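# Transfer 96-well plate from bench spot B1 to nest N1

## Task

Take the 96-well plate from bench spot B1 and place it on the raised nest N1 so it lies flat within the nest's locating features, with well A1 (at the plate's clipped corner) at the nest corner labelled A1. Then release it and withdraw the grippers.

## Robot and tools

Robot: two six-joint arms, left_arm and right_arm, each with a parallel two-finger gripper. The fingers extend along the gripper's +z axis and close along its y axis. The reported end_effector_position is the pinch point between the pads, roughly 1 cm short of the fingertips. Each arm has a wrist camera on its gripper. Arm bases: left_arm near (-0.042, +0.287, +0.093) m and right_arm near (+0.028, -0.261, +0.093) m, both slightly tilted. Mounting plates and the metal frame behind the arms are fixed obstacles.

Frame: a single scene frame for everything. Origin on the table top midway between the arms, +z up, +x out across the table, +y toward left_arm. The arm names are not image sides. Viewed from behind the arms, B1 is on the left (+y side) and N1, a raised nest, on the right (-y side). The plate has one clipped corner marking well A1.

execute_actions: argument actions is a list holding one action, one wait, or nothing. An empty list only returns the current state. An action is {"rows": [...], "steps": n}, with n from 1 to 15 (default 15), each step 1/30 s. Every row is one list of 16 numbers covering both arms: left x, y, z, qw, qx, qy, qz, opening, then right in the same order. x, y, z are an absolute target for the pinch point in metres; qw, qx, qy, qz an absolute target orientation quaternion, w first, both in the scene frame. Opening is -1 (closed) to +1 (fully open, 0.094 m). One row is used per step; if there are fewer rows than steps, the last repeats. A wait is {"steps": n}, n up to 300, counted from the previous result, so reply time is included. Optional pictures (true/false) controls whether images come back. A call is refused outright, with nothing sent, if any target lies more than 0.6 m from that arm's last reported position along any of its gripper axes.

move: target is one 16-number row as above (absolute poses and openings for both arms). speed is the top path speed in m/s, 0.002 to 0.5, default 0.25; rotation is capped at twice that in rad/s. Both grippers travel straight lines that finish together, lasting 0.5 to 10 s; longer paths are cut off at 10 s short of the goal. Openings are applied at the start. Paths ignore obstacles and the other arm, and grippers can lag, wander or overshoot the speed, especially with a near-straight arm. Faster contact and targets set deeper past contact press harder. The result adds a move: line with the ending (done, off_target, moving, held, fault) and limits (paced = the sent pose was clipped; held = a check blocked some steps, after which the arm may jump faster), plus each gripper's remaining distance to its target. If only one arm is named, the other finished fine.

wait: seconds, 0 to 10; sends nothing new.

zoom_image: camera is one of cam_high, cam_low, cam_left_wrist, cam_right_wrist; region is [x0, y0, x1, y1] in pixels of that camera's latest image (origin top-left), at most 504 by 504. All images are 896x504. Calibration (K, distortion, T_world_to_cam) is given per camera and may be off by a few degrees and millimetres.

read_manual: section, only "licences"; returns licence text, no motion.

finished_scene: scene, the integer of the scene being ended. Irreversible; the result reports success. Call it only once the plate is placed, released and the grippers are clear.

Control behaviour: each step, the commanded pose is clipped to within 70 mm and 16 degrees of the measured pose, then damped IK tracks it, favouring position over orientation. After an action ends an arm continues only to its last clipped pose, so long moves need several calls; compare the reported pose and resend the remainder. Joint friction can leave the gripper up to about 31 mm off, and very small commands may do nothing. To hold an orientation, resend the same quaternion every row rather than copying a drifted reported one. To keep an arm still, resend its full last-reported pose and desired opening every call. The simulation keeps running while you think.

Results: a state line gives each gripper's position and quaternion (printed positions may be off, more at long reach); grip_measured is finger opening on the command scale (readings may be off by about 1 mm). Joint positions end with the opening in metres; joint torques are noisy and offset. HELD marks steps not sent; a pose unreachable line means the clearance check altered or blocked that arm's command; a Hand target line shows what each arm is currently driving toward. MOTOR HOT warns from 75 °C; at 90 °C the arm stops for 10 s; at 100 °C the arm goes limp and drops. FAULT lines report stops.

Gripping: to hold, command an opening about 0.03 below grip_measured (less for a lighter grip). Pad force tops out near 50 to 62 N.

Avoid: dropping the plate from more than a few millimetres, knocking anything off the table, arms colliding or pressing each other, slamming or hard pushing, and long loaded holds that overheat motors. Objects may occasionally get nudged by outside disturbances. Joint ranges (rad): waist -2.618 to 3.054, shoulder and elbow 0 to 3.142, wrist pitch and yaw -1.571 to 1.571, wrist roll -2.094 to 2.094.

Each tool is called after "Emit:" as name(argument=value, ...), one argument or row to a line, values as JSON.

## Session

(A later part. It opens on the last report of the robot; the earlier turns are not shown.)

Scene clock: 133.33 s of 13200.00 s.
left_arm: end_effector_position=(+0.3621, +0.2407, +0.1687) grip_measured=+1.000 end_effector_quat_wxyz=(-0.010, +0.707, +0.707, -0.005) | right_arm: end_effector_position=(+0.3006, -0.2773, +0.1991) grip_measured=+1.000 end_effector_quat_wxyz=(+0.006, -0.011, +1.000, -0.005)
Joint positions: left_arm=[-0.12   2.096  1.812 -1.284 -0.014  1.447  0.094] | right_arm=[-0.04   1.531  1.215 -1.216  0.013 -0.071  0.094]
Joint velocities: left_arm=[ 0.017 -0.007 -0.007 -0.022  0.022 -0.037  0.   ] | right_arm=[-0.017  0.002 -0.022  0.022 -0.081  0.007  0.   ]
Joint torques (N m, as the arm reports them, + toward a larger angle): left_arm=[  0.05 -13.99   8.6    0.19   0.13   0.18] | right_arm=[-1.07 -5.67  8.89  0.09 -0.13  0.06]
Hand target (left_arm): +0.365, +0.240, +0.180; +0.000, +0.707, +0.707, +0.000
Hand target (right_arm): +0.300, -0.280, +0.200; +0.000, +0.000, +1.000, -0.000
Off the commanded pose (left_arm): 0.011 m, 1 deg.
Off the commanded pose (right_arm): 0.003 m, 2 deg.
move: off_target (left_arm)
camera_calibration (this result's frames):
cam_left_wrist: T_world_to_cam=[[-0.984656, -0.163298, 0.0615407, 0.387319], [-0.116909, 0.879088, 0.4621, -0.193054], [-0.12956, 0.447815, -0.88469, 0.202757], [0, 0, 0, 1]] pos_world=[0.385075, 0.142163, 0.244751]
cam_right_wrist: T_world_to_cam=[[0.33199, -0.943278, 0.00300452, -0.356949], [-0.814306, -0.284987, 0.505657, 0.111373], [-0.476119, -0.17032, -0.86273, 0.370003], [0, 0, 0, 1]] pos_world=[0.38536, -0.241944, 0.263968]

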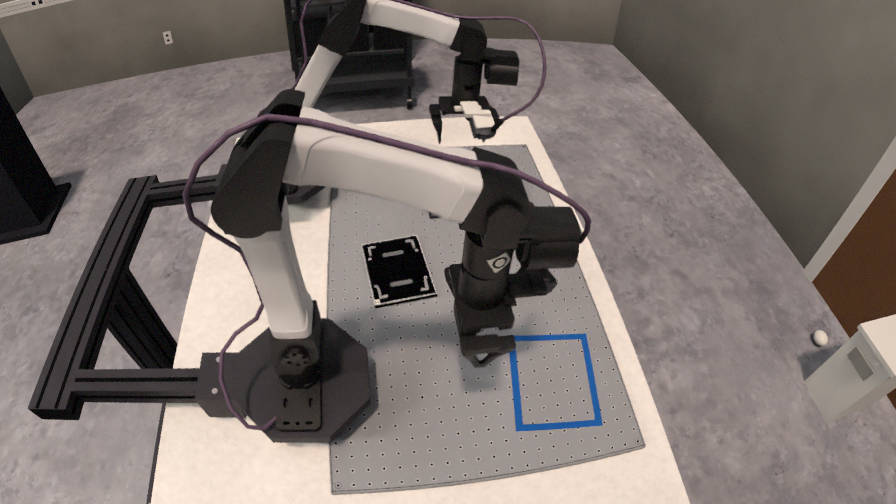

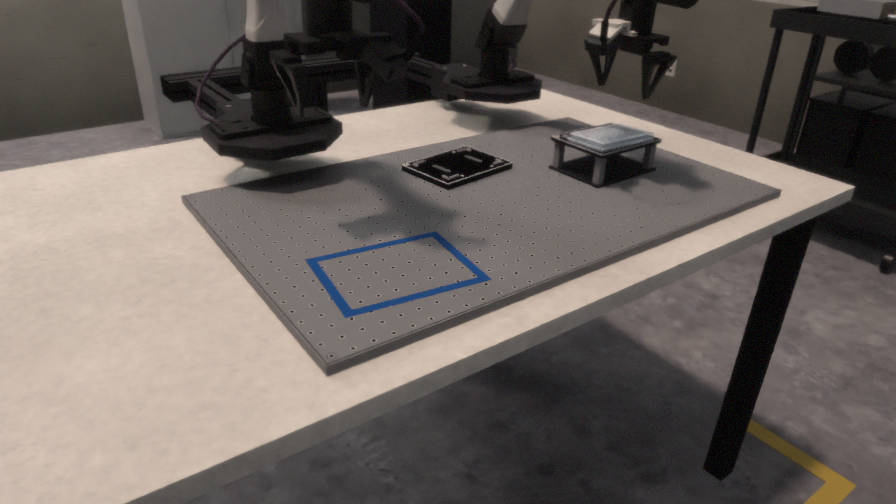

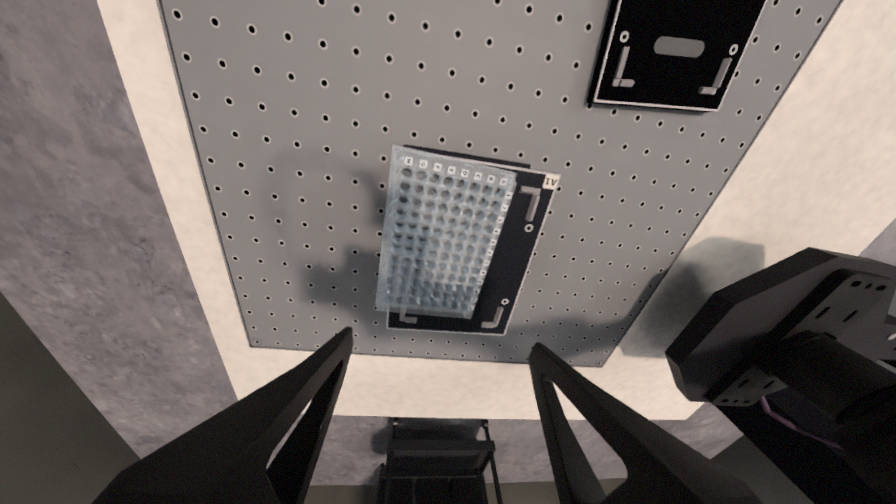

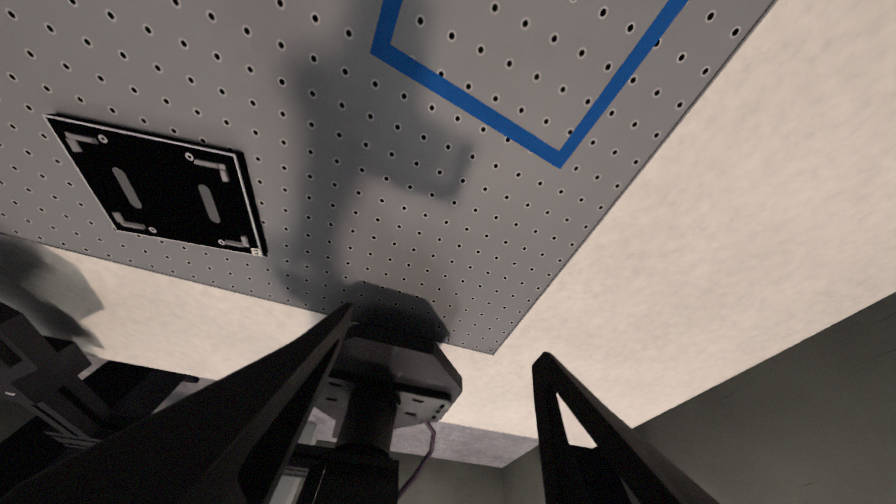

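Emit:
move(
  target=[0.372,0.240,0.09,0,0.707,0.707,0,1,0.30,-0.28,0.2,0,0,1,0,1],
  speed=0.08,
)

Emit:
move(
  target=[0.372,0.240,0.09,0,0.707,0.707,0,0.72,0.30,-0.28,0.2,0,0,1,0,1],
  speed=0.08,
)

Emit:
move(
  target=[0.372,0.240,0.106,0,0.707,0.707,0,0.72,0.30,-0.28,0.2,0,0,1,0,1],
  speed=0.04,
)

Emit:
move(
  target=[0.358,0.250,0.104,0,0.707,0.707,0,0.72,0.30,-0.28,0.2,0,0,1,0,1],
  speed=0.04,
)

Scene clock: 148.27 s of 13200.00 s.
left_arm: end_effector_position=(+0.3772, +0.2382, +0.1046) grip_measured=+1.000 end_effector_quat_wxyz=(+0.010, +0.706, +0.708, +0.011) | right_arm: end_effector_position=(+0.3006, -0.2773, +0.1991) grip_measured=+1.000 end_effector_quat_wxyz=(+0.006, -0.011, +1.000, -0.005)
Joint positions: left_arm=[-0.12   2.155  1.646 -1.008 -0.014  1.447  0.094] | right_arm=[-0.04   1.531  1.215 -1.216  0.013 -0.071  0.094]
Joint velocities: left_arm=[-0.002  0.002  0.002  0.066 -0.081  0.022  0.   ] | right_arm=[ 0.002  0.002 -0.017 -0.037  0.051 -0.066  0.   ]
Joint torques (N m, as the arm reports them, + toward a larger angle): left_arm=[  0.31 -11.66   4.95   0.66   0.14   0.19] | right_arm=[-1.08 -5.67  8.89  0.09 -0.13  0.06]
Hand target (left_arm): +0.371, +0.240, +0.090; -0.000, +0.707, +0.707, -0.000
Hand target (right_arm): +0.300, -0.280, +0.200; +0.000, +0.000, +1.000, -0.000
Off the commanded pose (left_arm): 0.016 m, 2 deg.
Off the commanded pose (right_arm): 0.003 m, 2 deg.
After step 90, 10.43 s passed at rest.
move: off_target (left_arm)
camera_calibration (this result's frames):
cam_left_wrist: T_world_to_cam=[[-0.986456, -0.163516, 0.0129152, 0.411577], [-0.140284, 0.881855, 0.450168, -0.150088], [-0.0849993, 0.442259, -0.89285, 0.13442], [0, 0, 0, 1]] pos_world=[0.396373, 0.140207, 0.182266]
cam_right_wrist: T_world_to_cam=[[0.33199, -0.943278, 0.00300452, -0.356949], [-0.814306, -0.284987, 0.505657, 0.111373], [-0.476119, -0.17032, -0.86273, 0.370003], [0, 0, 0, 1]] pos_world=[0.38536, -0.241944, 0.263968]

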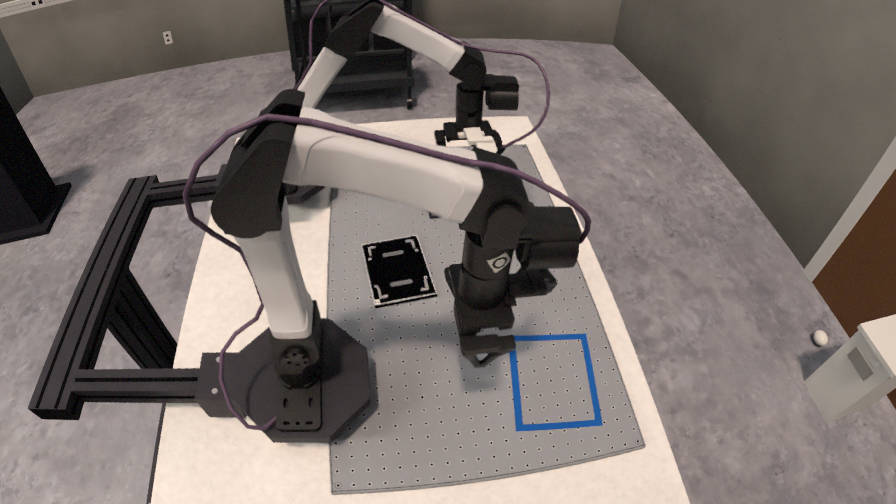

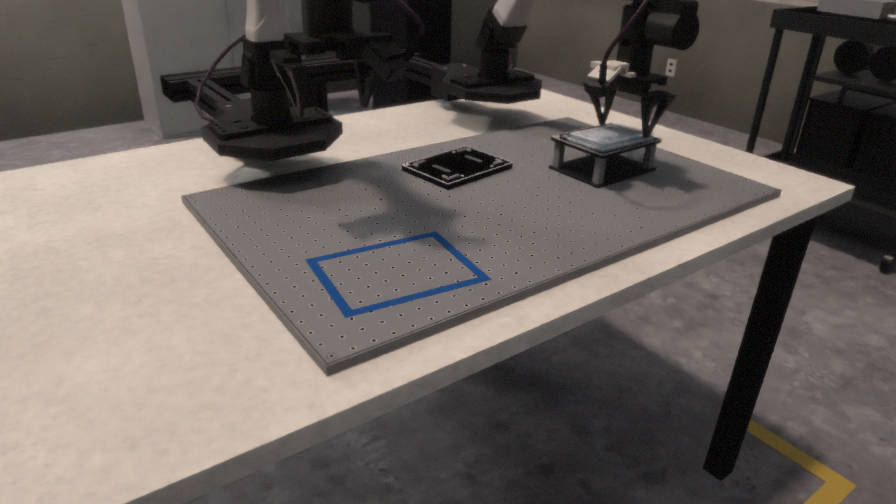

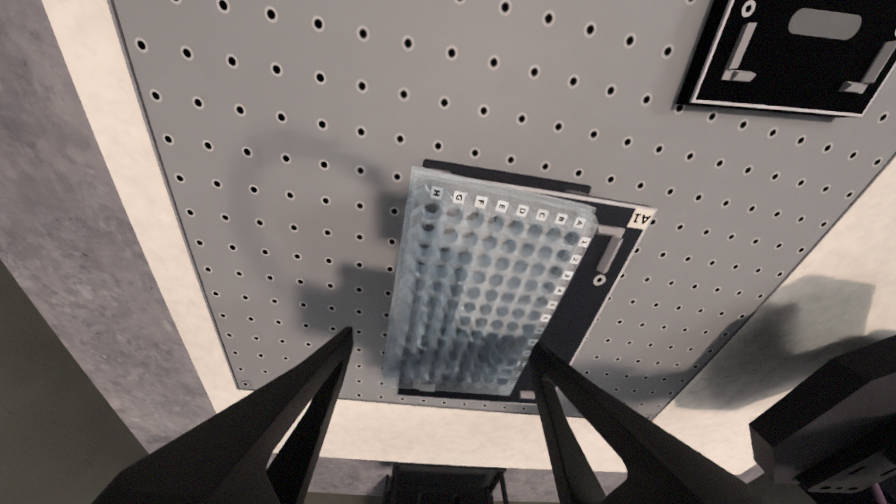

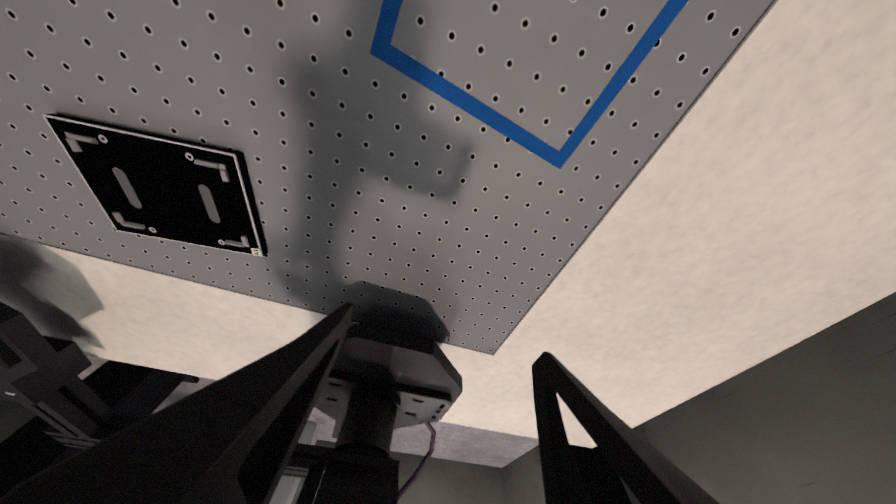

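Scene clock: 148.97 s of 13200.00 s.
left_arm: end_effector_position=(+0.3772, +0.2382, +0.1046) grip_measured=+0.722 end_effector_quat_wxyz=(+0.010, +0.706, +0.708, +0.011) | right_arm: end_effector_position=(+0.3006, -0.2773, +0.1991) grip_measured=+1.000 end_effector_quat_wxyz=(+0.006, -0.011, +1.000, -0.005)
Joint positions: left_arm=[-0.12   2.155  1.646 -1.008 -0.014  1.447  0.081] | right_arm=[-0.04   1.531  1.215 -1.216  0.013 -0.071  0.094]
Joint velocities: left_arm=[-0.012 -0.002 -0.002  0.022  0.022  0.022 -0.   ] | right_arm=[ 0.002 -0.012 -0.017  0.007 -0.081  0.007  0.   ]
Joint torques (N m, as the arm reports them, + toward a larger angle): left_arm=[  0.36 -11.5    5.29   0.69   0.14   0.21] | right_arm=[-1.08 -5.68  8.89  0.09 -0.13  0.06]
Hand target (left_arm): +0.372, +0.240, +0.090; +0.000, +0.707, +0.707, -0.000
Hand target (right_arm): +0.300, -0.280, +0.200; +0.000, +0.000, +1.000, -0.000
Off the commanded pose (left_arm): 0.016 m, 2 deg.
Off the commanded pose (right_arm): 0.003 m, 2 deg.
move: off_target (left_arm)
camera_calibration (this result's frames):
cam_left_wrist: T_world_to_cam=[[-0.986456, -0.163516, 0.0129152, 0.411577], [-0.140284, 0.881855, 0.450168, -0.150088], [-0.0849993, 0.442259, -0.89285, 0.13442], [0, 0, 0, 1]] pos_world=[0.396373, 0.140207, 0.182266]
cam_right_wrist: T_world_to_cam=[[0.33199, -0.943278, 0.00300452, -0.356949], [-0.814306, -0.284987, 0.505657, 0.111373], [-0.476119, -0.17032, -0.86273, 0.370003], [0, 0, 0, 1]] pos_world=[0.38536, -0.241944, 0.263968]

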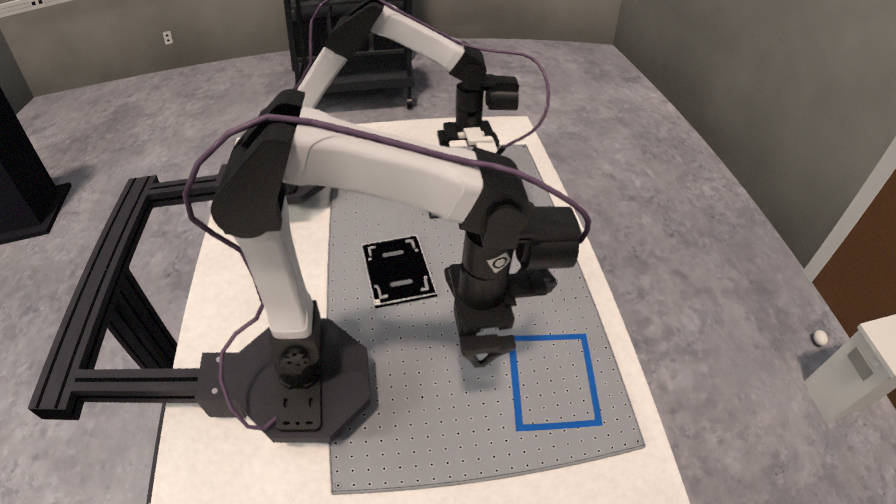

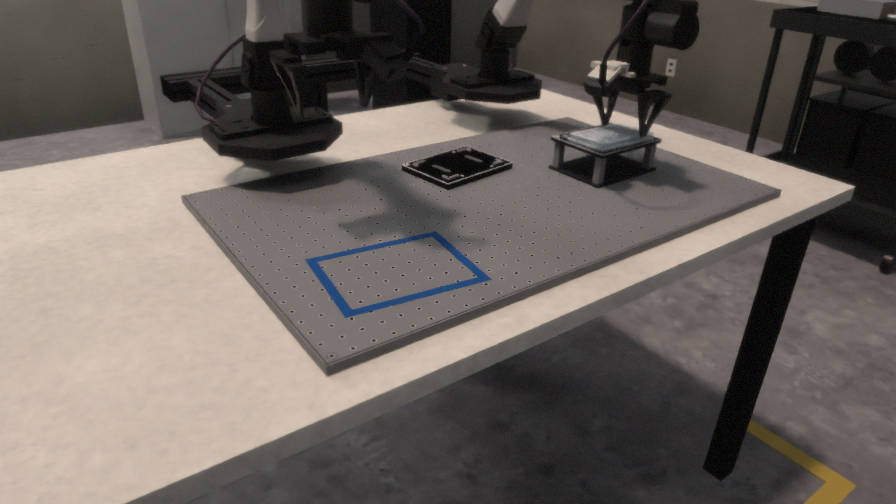

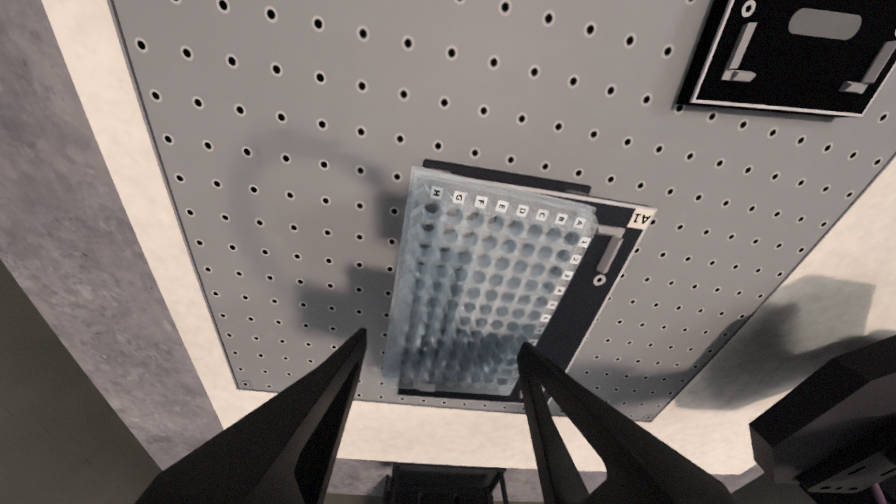

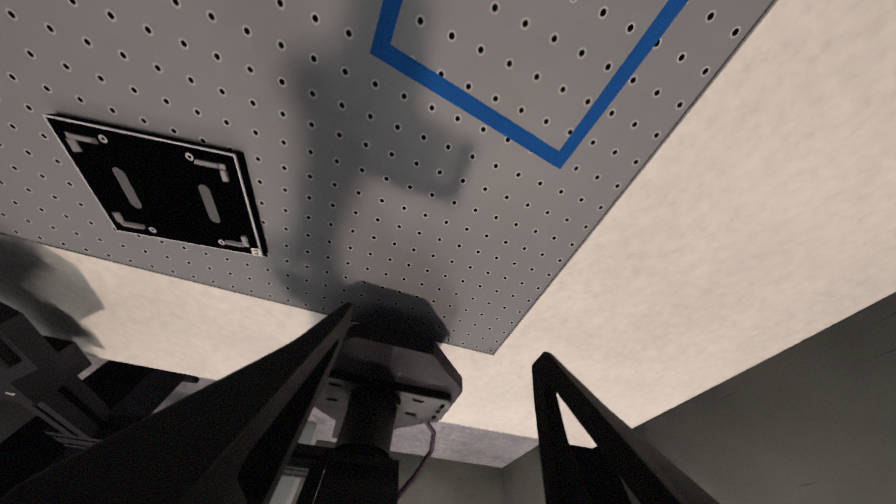

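Scene clock: 149.70 s of 13200.00 s.
left_arm: end_effector_position=(+0.3715, +0.2389, +0.1045) grip_measured=+0.722 end_effector_quat_wxyz=(+0.001, +0.707, +0.708, +0.004) | right_arm: end_effector_position=(+0.3006, -0.2773, +0.1991) grip_measured=+1.000 end_effector_quat_wxyz=(+0.006, -0.011, +1.000, -0.005)
Joint positions: left_arm=[-0.12   2.155  1.646 -1.032 -0.014  1.447  0.081] | right_arm=[-0.04   1.531  1.215 -1.216  0.013 -0.071  0.094]
Joint velocities: left_arm=[-0.007 -0.027  0.012  0.007 -0.051  0.022 -0.002] | right_arm=[-0.027 -0.002  0.002  0.007  0.066 -0.007  0.   ]
Joint torques (N m, as the arm reports them, + toward a larger angle): left_arm=[  0.35 -12.88   7.78   0.25   0.15   0.22] | right_arm=[-1.06 -5.67  8.89  0.09 -0.13  0.06]
Hand target (left_arm): +0.372, +0.240, +0.106; +0.000, +0.707, +0.707, +0.000
Hand target (right_arm): +0.300, -0.280, +0.200; +0.000, +0.000, +1.000, -0.000
Off the commanded pose (left_arm): 0.002 m, 0 deg.
Off the commanded pose (right_arm): 0.003 m, 2 deg.
move: done
camera_calibration (this result's frames):
cam_left_wrist: T_world_to_cam=[[-0.985921, -0.163377, 0.0355937, 0.403401], [-0.129462, 0.880576, 0.455879, -0.155786], [-0.105823, 0.444853, -0.88933, 0.14027], [0, 0, 0, 1]] pos_world=[0.392397, 0.140688, 0.181408]
cam_right_wrist: T_world_to_cam=[[0.33199, -0.943278, 0.00300452, -0.356949], [-0.814306, -0.284987, 0.505657, 0.111373], [-0.476119, -0.17032, -0.86273, 0.370003], [0, 0, 0, 1]] pos_world=[0.38536, -0.241944, 0.263968]

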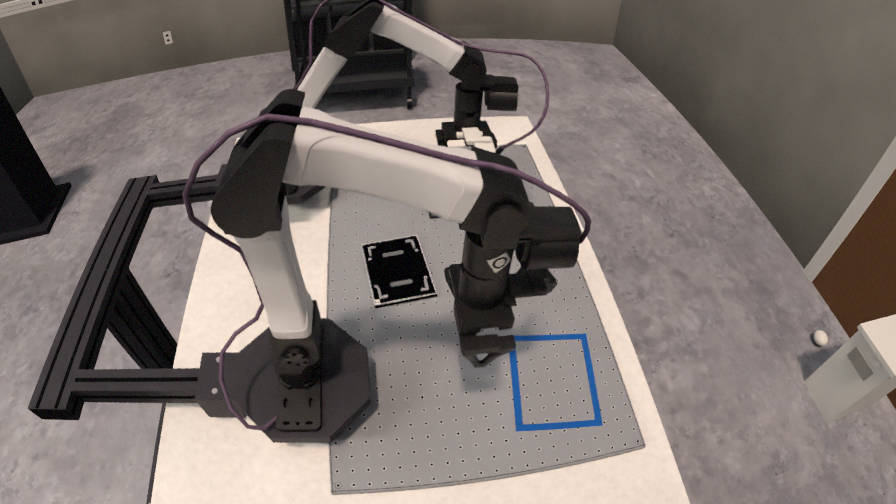

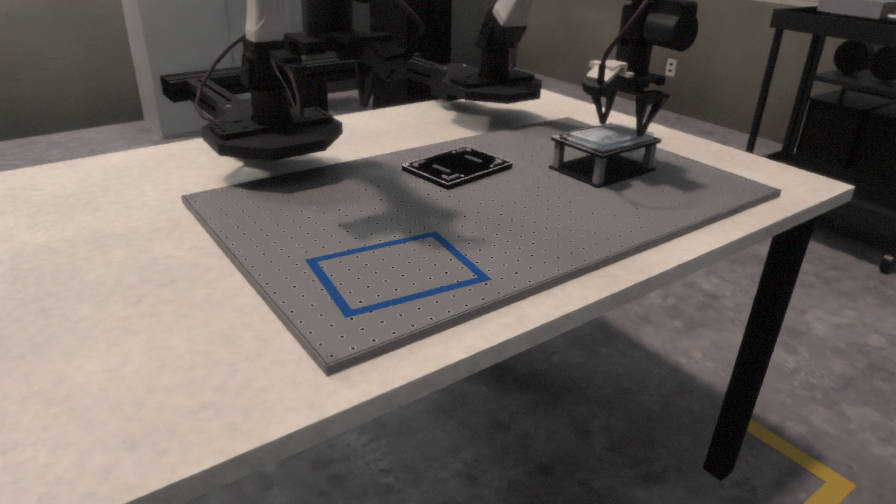

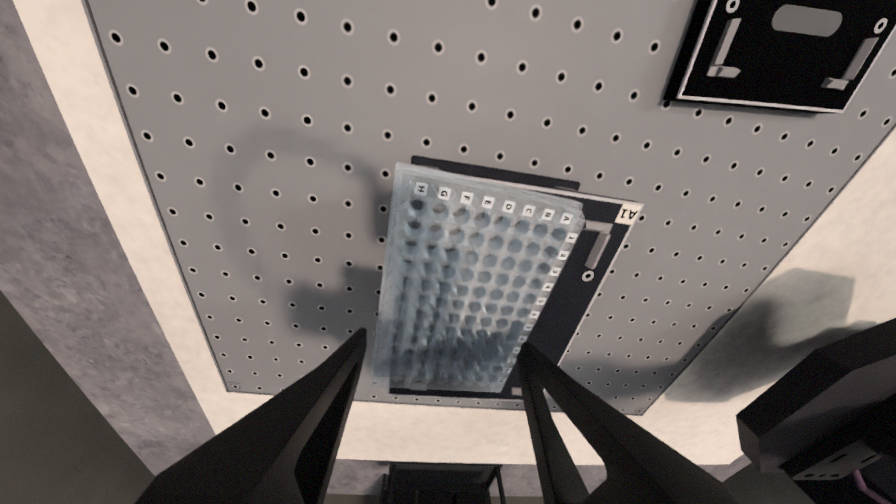

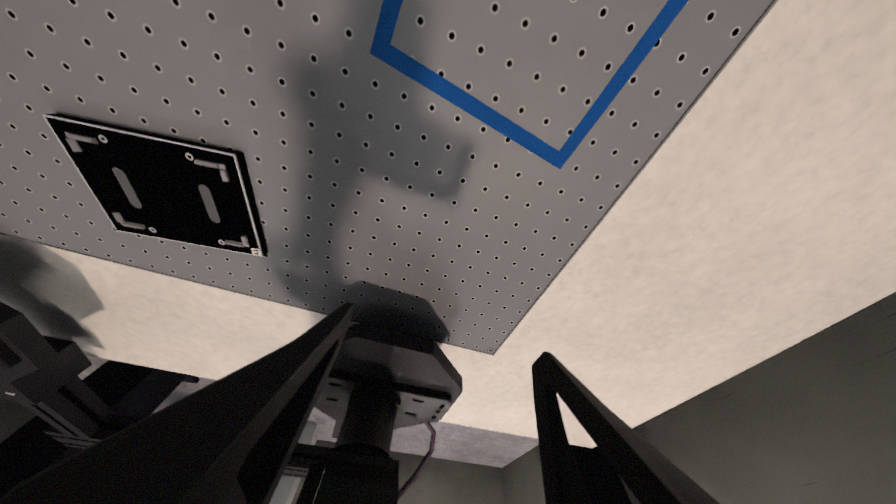

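Scene clock: 150.47 s of 13200.00 s.
left_arm: end_effector_position=(+0.3614, +0.2472, +0.1035) grip_measured=+0.722 end_effector_quat_wxyz=(-0.004, +0.706, +0.708, -0.000) | right_arm: end_effector_position=(+0.3006, -0.2773, +0.1991) grip_measured=+1.000 end_effector_quat_wxyz=(+0.006, -0.011, +1.000, -0.005)
Joint positions: left_arm=[-0.103  2.127  1.597 -1.024 -0.014  1.462  0.081] | right_arm=[-0.04   1.531  1.215 -1.216  0.013 -0.071  0.094]
Joint velocities: left_arm=[-0.012 -0.002 -0.002  0.007  0.007 -0.022  0.002] | right_arm=[ 0.007 -0.012  0.002 -0.022  0.007  0.095  0.   ]
Joint torques (N m, as the arm reports them, + toward a larger angle): left_arm=[  0.63 -14.58   4.57   0.56   0.14   0.24] | right_arm=[-1.08 -5.67  8.9   0.09 -0.13  0.06]
Hand target (left_arm): +0.358, +0.250, +0.104; -0.000, +0.707, +0.707, -0.000
Hand target (right_arm): +0.300, -0.280, +0.200; +0.000, +0.000, +1.000, -0.000
Off the commanded pose (left_arm): 0.004 m, 1 deg.
Off the commanded pose (right_arm): 0.003 m, 2 deg.
move: done
camera_calibration (this result's frames):
cam_left_wrist: T_world_to_cam=[[-0.985081, -0.165218, 0.0481567, 0.393742], [-0.125057, 0.879477, 0.459217, -0.165547], [-0.118224, 0.446343, -0.887018, 0.138534], [0, 0, 0, 1]] pos_world=[0.383543, 0.148815, 0.179943]
cam_right_wrist: T_world_to_cam=[[0.33199, -0.943278, 0.00300452, -0.356949], [-0.814306, -0.284987, 0.505657, 0.111373], [-0.476119, -0.17032, -0.86273, 0.370003], [0, 0, 0, 1]] pos_world=[0.38536, -0.241944, 0.263968]

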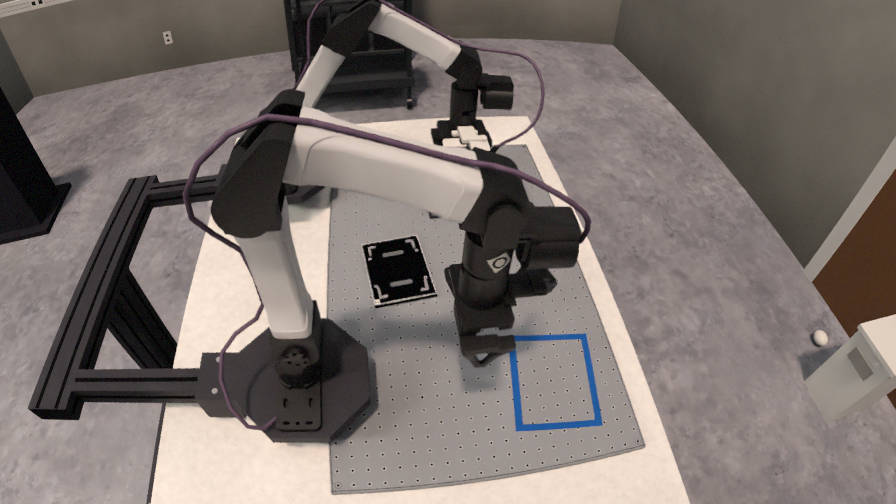

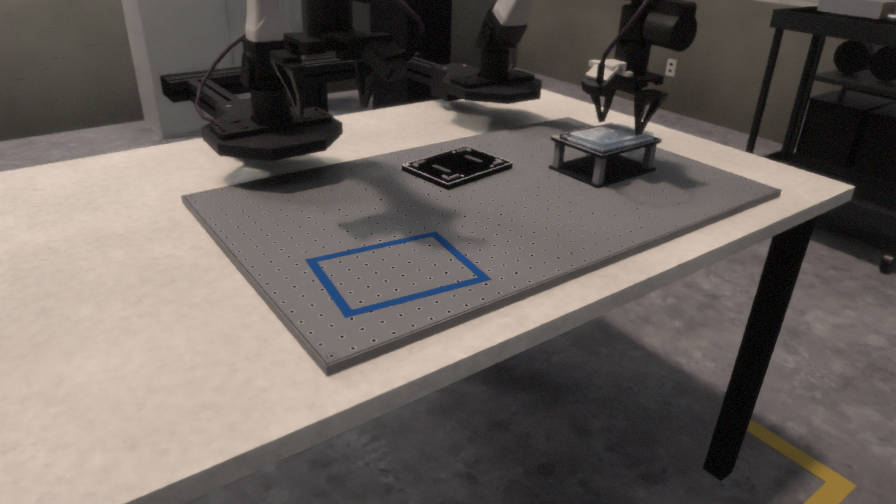

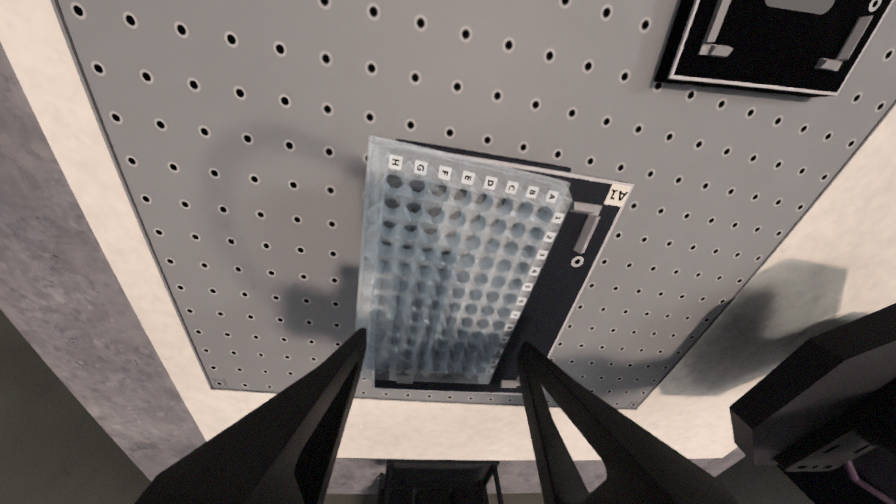

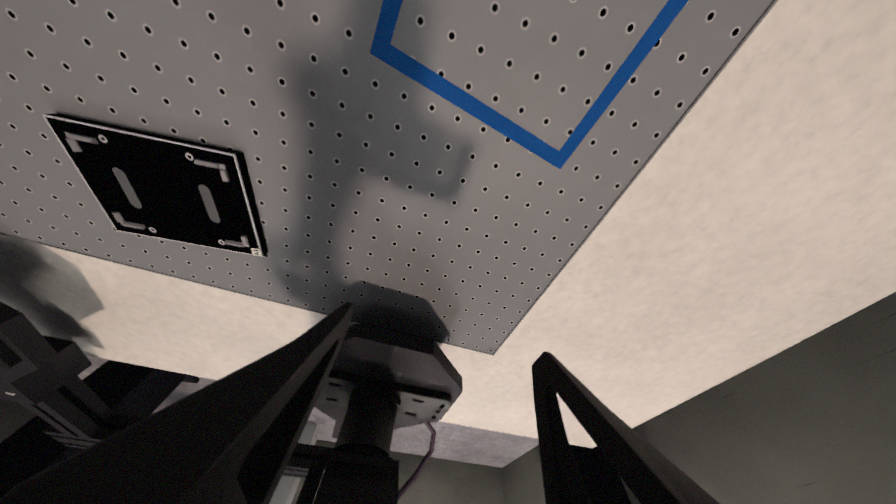

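Emit:
move(
  target=[0.367,0.240,0.105,0,0.707,0.707,0,1,0.30,-0.28,0.2,0,0,1,0,1],
  speed=0.05,
)

Emit:
move(
  target=[0.367,0.240,0.076,0,0.707,0.707,0,1,0.30,-0.28,0.2,0,0,1,0,1],
  speed=0.04,
)

Scene clock: 156.57 s of 13200.00 s.
left_arm: end_effector_position=(+0.3618, +0.2471, +0.1035) grip_measured=+1.000 end_effector_quat_wxyz=(-0.004, +0.706, +0.708, +0.000) | right_arm: end_effector_position=(+0.3006, -0.2773, +0.1991) grip_measured=+1.000 end_effector_quat_wxyz=(+0.006, -0.011, +1.000, -0.005)
Joint positions: left_arm=[-0.103  2.127  1.597 -1.022 -0.014  1.463  0.094] | right_arm=[-0.04   1.531  1.215 -1.216  0.013 -0.071  0.094]
Joint velocities: left_arm=[-0.002  0.007  0.007 -0.007 -0.051  0.095  0.   ] | right_arm=[ 0.012 -0.002 -0.002 -0.007 -0.022  0.037  0.   ]
Joint torques (N m, as the arm reports them, + toward a larger angle): left_arm=[ -1.1  -11.81   8.76   0.31   0.14   0.07] | right_arm=[-1.06 -5.67  8.89  0.09 -0.13  0.06]
Hand target (left_arm): +0.367, +0.240, +0.105; +0.000, +0.707, +0.707, +0.000
Hand target (right_arm): +0.300, -0.280, +0.200; +0.000, +0.000, +1.000, -0.000
Off the commanded pose (left_arm): 0.009 m, 0 deg.
Off the commanded pose (right_arm): 0.003 m, 2 deg.
After step 90, 2.40 s passed at rest.
move: done
camera_calibration (this result's frames):
cam_left_wrist: T_world_to_cam=[[-0.985213, -0.164848, 0.0466909, 0.394211], [-0.125429, 0.879598, 0.458884, -0.165326], [-0.116715, 0.446242, -0.887268, 0.138099], [0, 0, 0, 1]] pos_world=[0.383764, 0.14878, 0.17999]
cam_right_wrist: T_world_to_cam=[[0.33199, -0.943278, 0.00300452, -0.356949], [-0.814306, -0.284987, 0.505657, 0.111373], [-0.476119, -0.17032, -0.86273, 0.370003], [0, 0, 0, 1]] pos_world=[0.38536, -0.241944, 0.263968]

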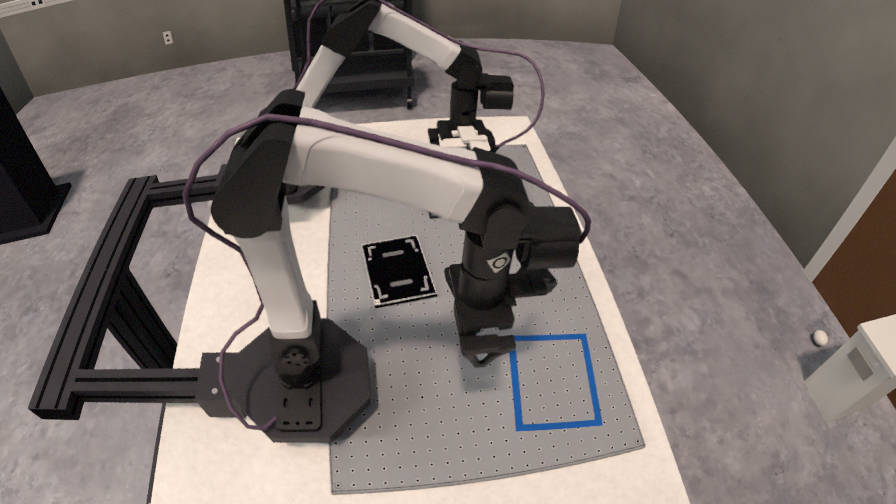

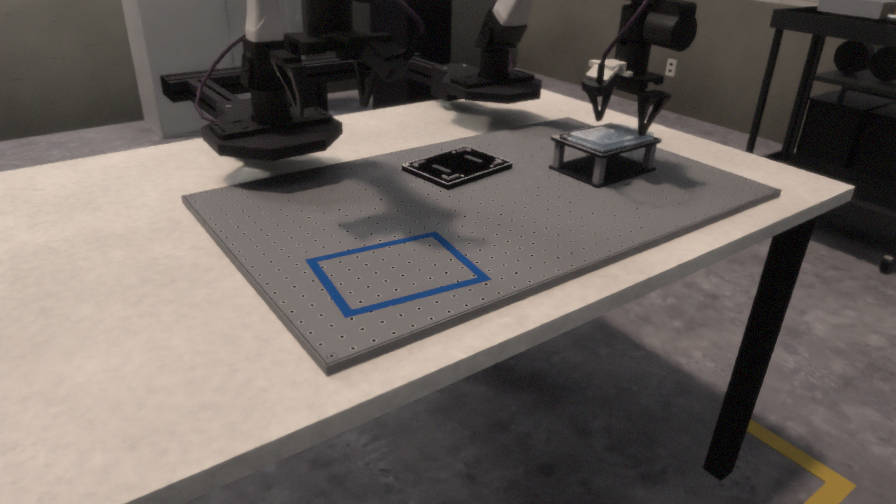

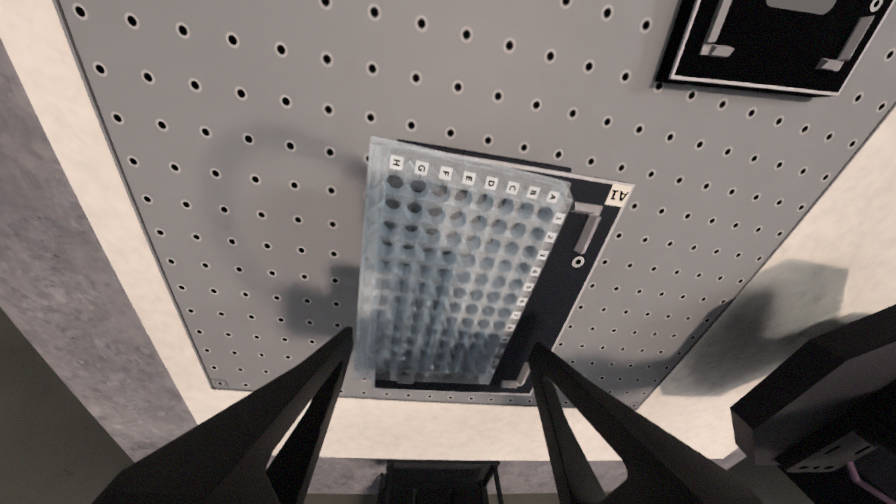

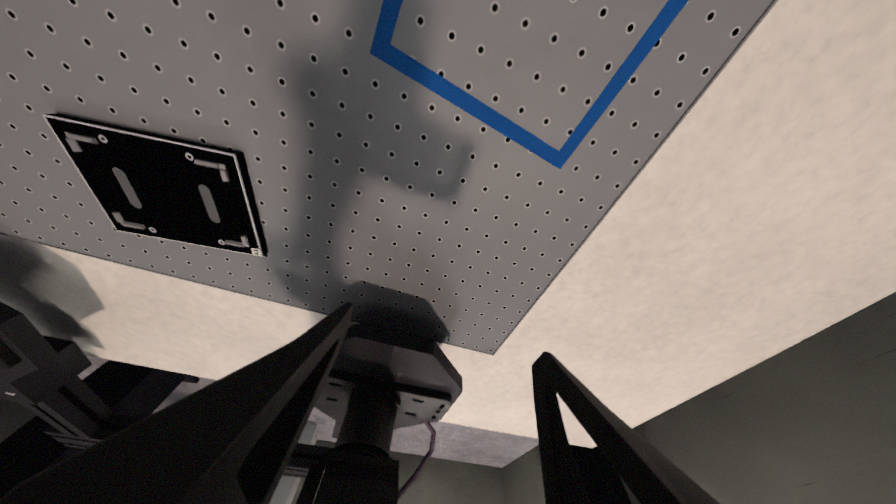

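Scene clock: 157.53 s of 13200.00 s.
left_arm: end_effector_position=(+0.3743, +0.2458, +0.0977) grip_measured=+1.000 end_effector_quat_wxyz=(+0.013, +0.706, +0.708, +0.014) | right_arm: end_effector_position=(+0.3006, -0.2773, +0.1991) grip_measured=+1.000 end_effector_quat_wxyz=(+0.006, -0.011, +1.000, -0.005)
Joint positions: left_arm=[-0.103  2.142  1.597 -0.965 -0.014  1.462  0.094] | right_arm=[-0.04   1.531  1.215 -1.216  0.013 -0.071  0.094]
Joint velocities: left_arm=[ 0.002 -0.007 -0.027 -0.066  0.051 -0.037  0.   ] | right_arm=[-0.012  0.012  0.002 -0.037 -0.037  0.007  0.   ]
Joint torques (N m, as the arm reports them, + toward a larger angle): left_arm=[ -1.11 -10.49   4.47   0.89   0.13   0.06] | right_arm=[-1.08 -5.67  8.89  0.09 -0.13  0.06]
Hand target (left_arm): +0.366, +0.240, +0.077; -0.000, +0.707, +0.707, +0.000
Hand target (right_arm): +0.300, -0.280, +0.200; +0.000, +0.000, +1.000, -0.000
Off the commanded pose (left_arm): 0.024 m, 2 deg.
Off the commanded pose (right_arm): 0.003 m, 2 deg.
move: off_target (left_arm)
camera_calibration (this result's frames):
cam_left_wrist: T_world_to_cam=[[-0.986198, -0.165464, 0.00591303, 0.411045], [-0.145208, 0.88152, 0.449262, -0.152064], [-0.0795494, 0.442203, -0.89338, 0.122768], [0, 0, 0, 1]] pos_world=[0.393057, 0.147772, 0.175564]
cam_right_wrist: T_world_to_cam=[[0.33199, -0.943278, 0.00300452, -0.356949], [-0.814306, -0.284987, 0.505657, 0.111373], [-0.476119, -0.17032, -0.86273, 0.370003], [0, 0, 0, 1]] pos_world=[0.38536, -0.241944, 0.263968]

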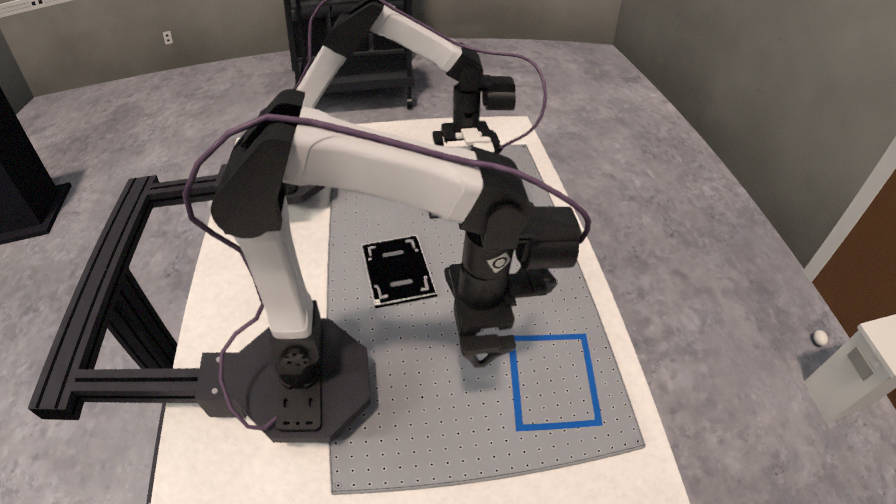

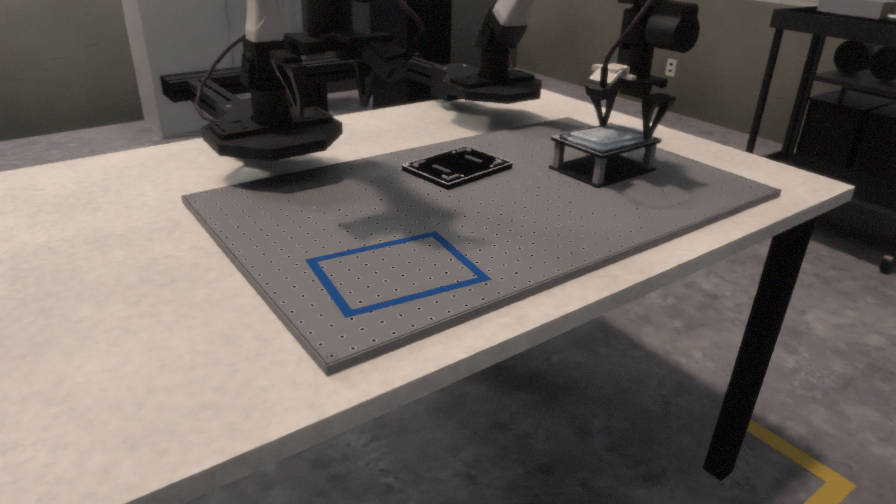

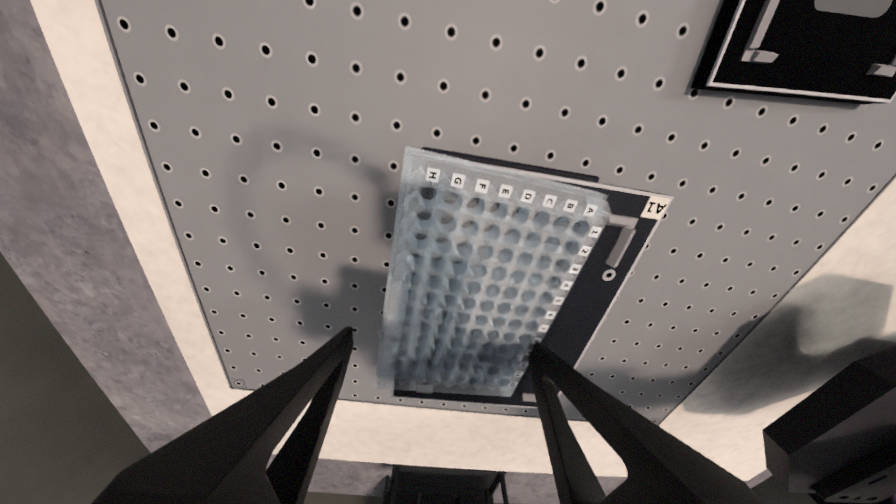

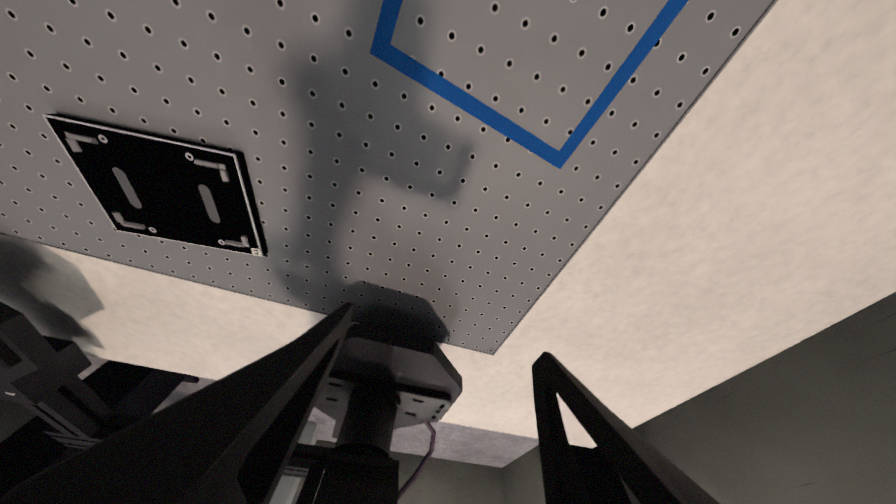

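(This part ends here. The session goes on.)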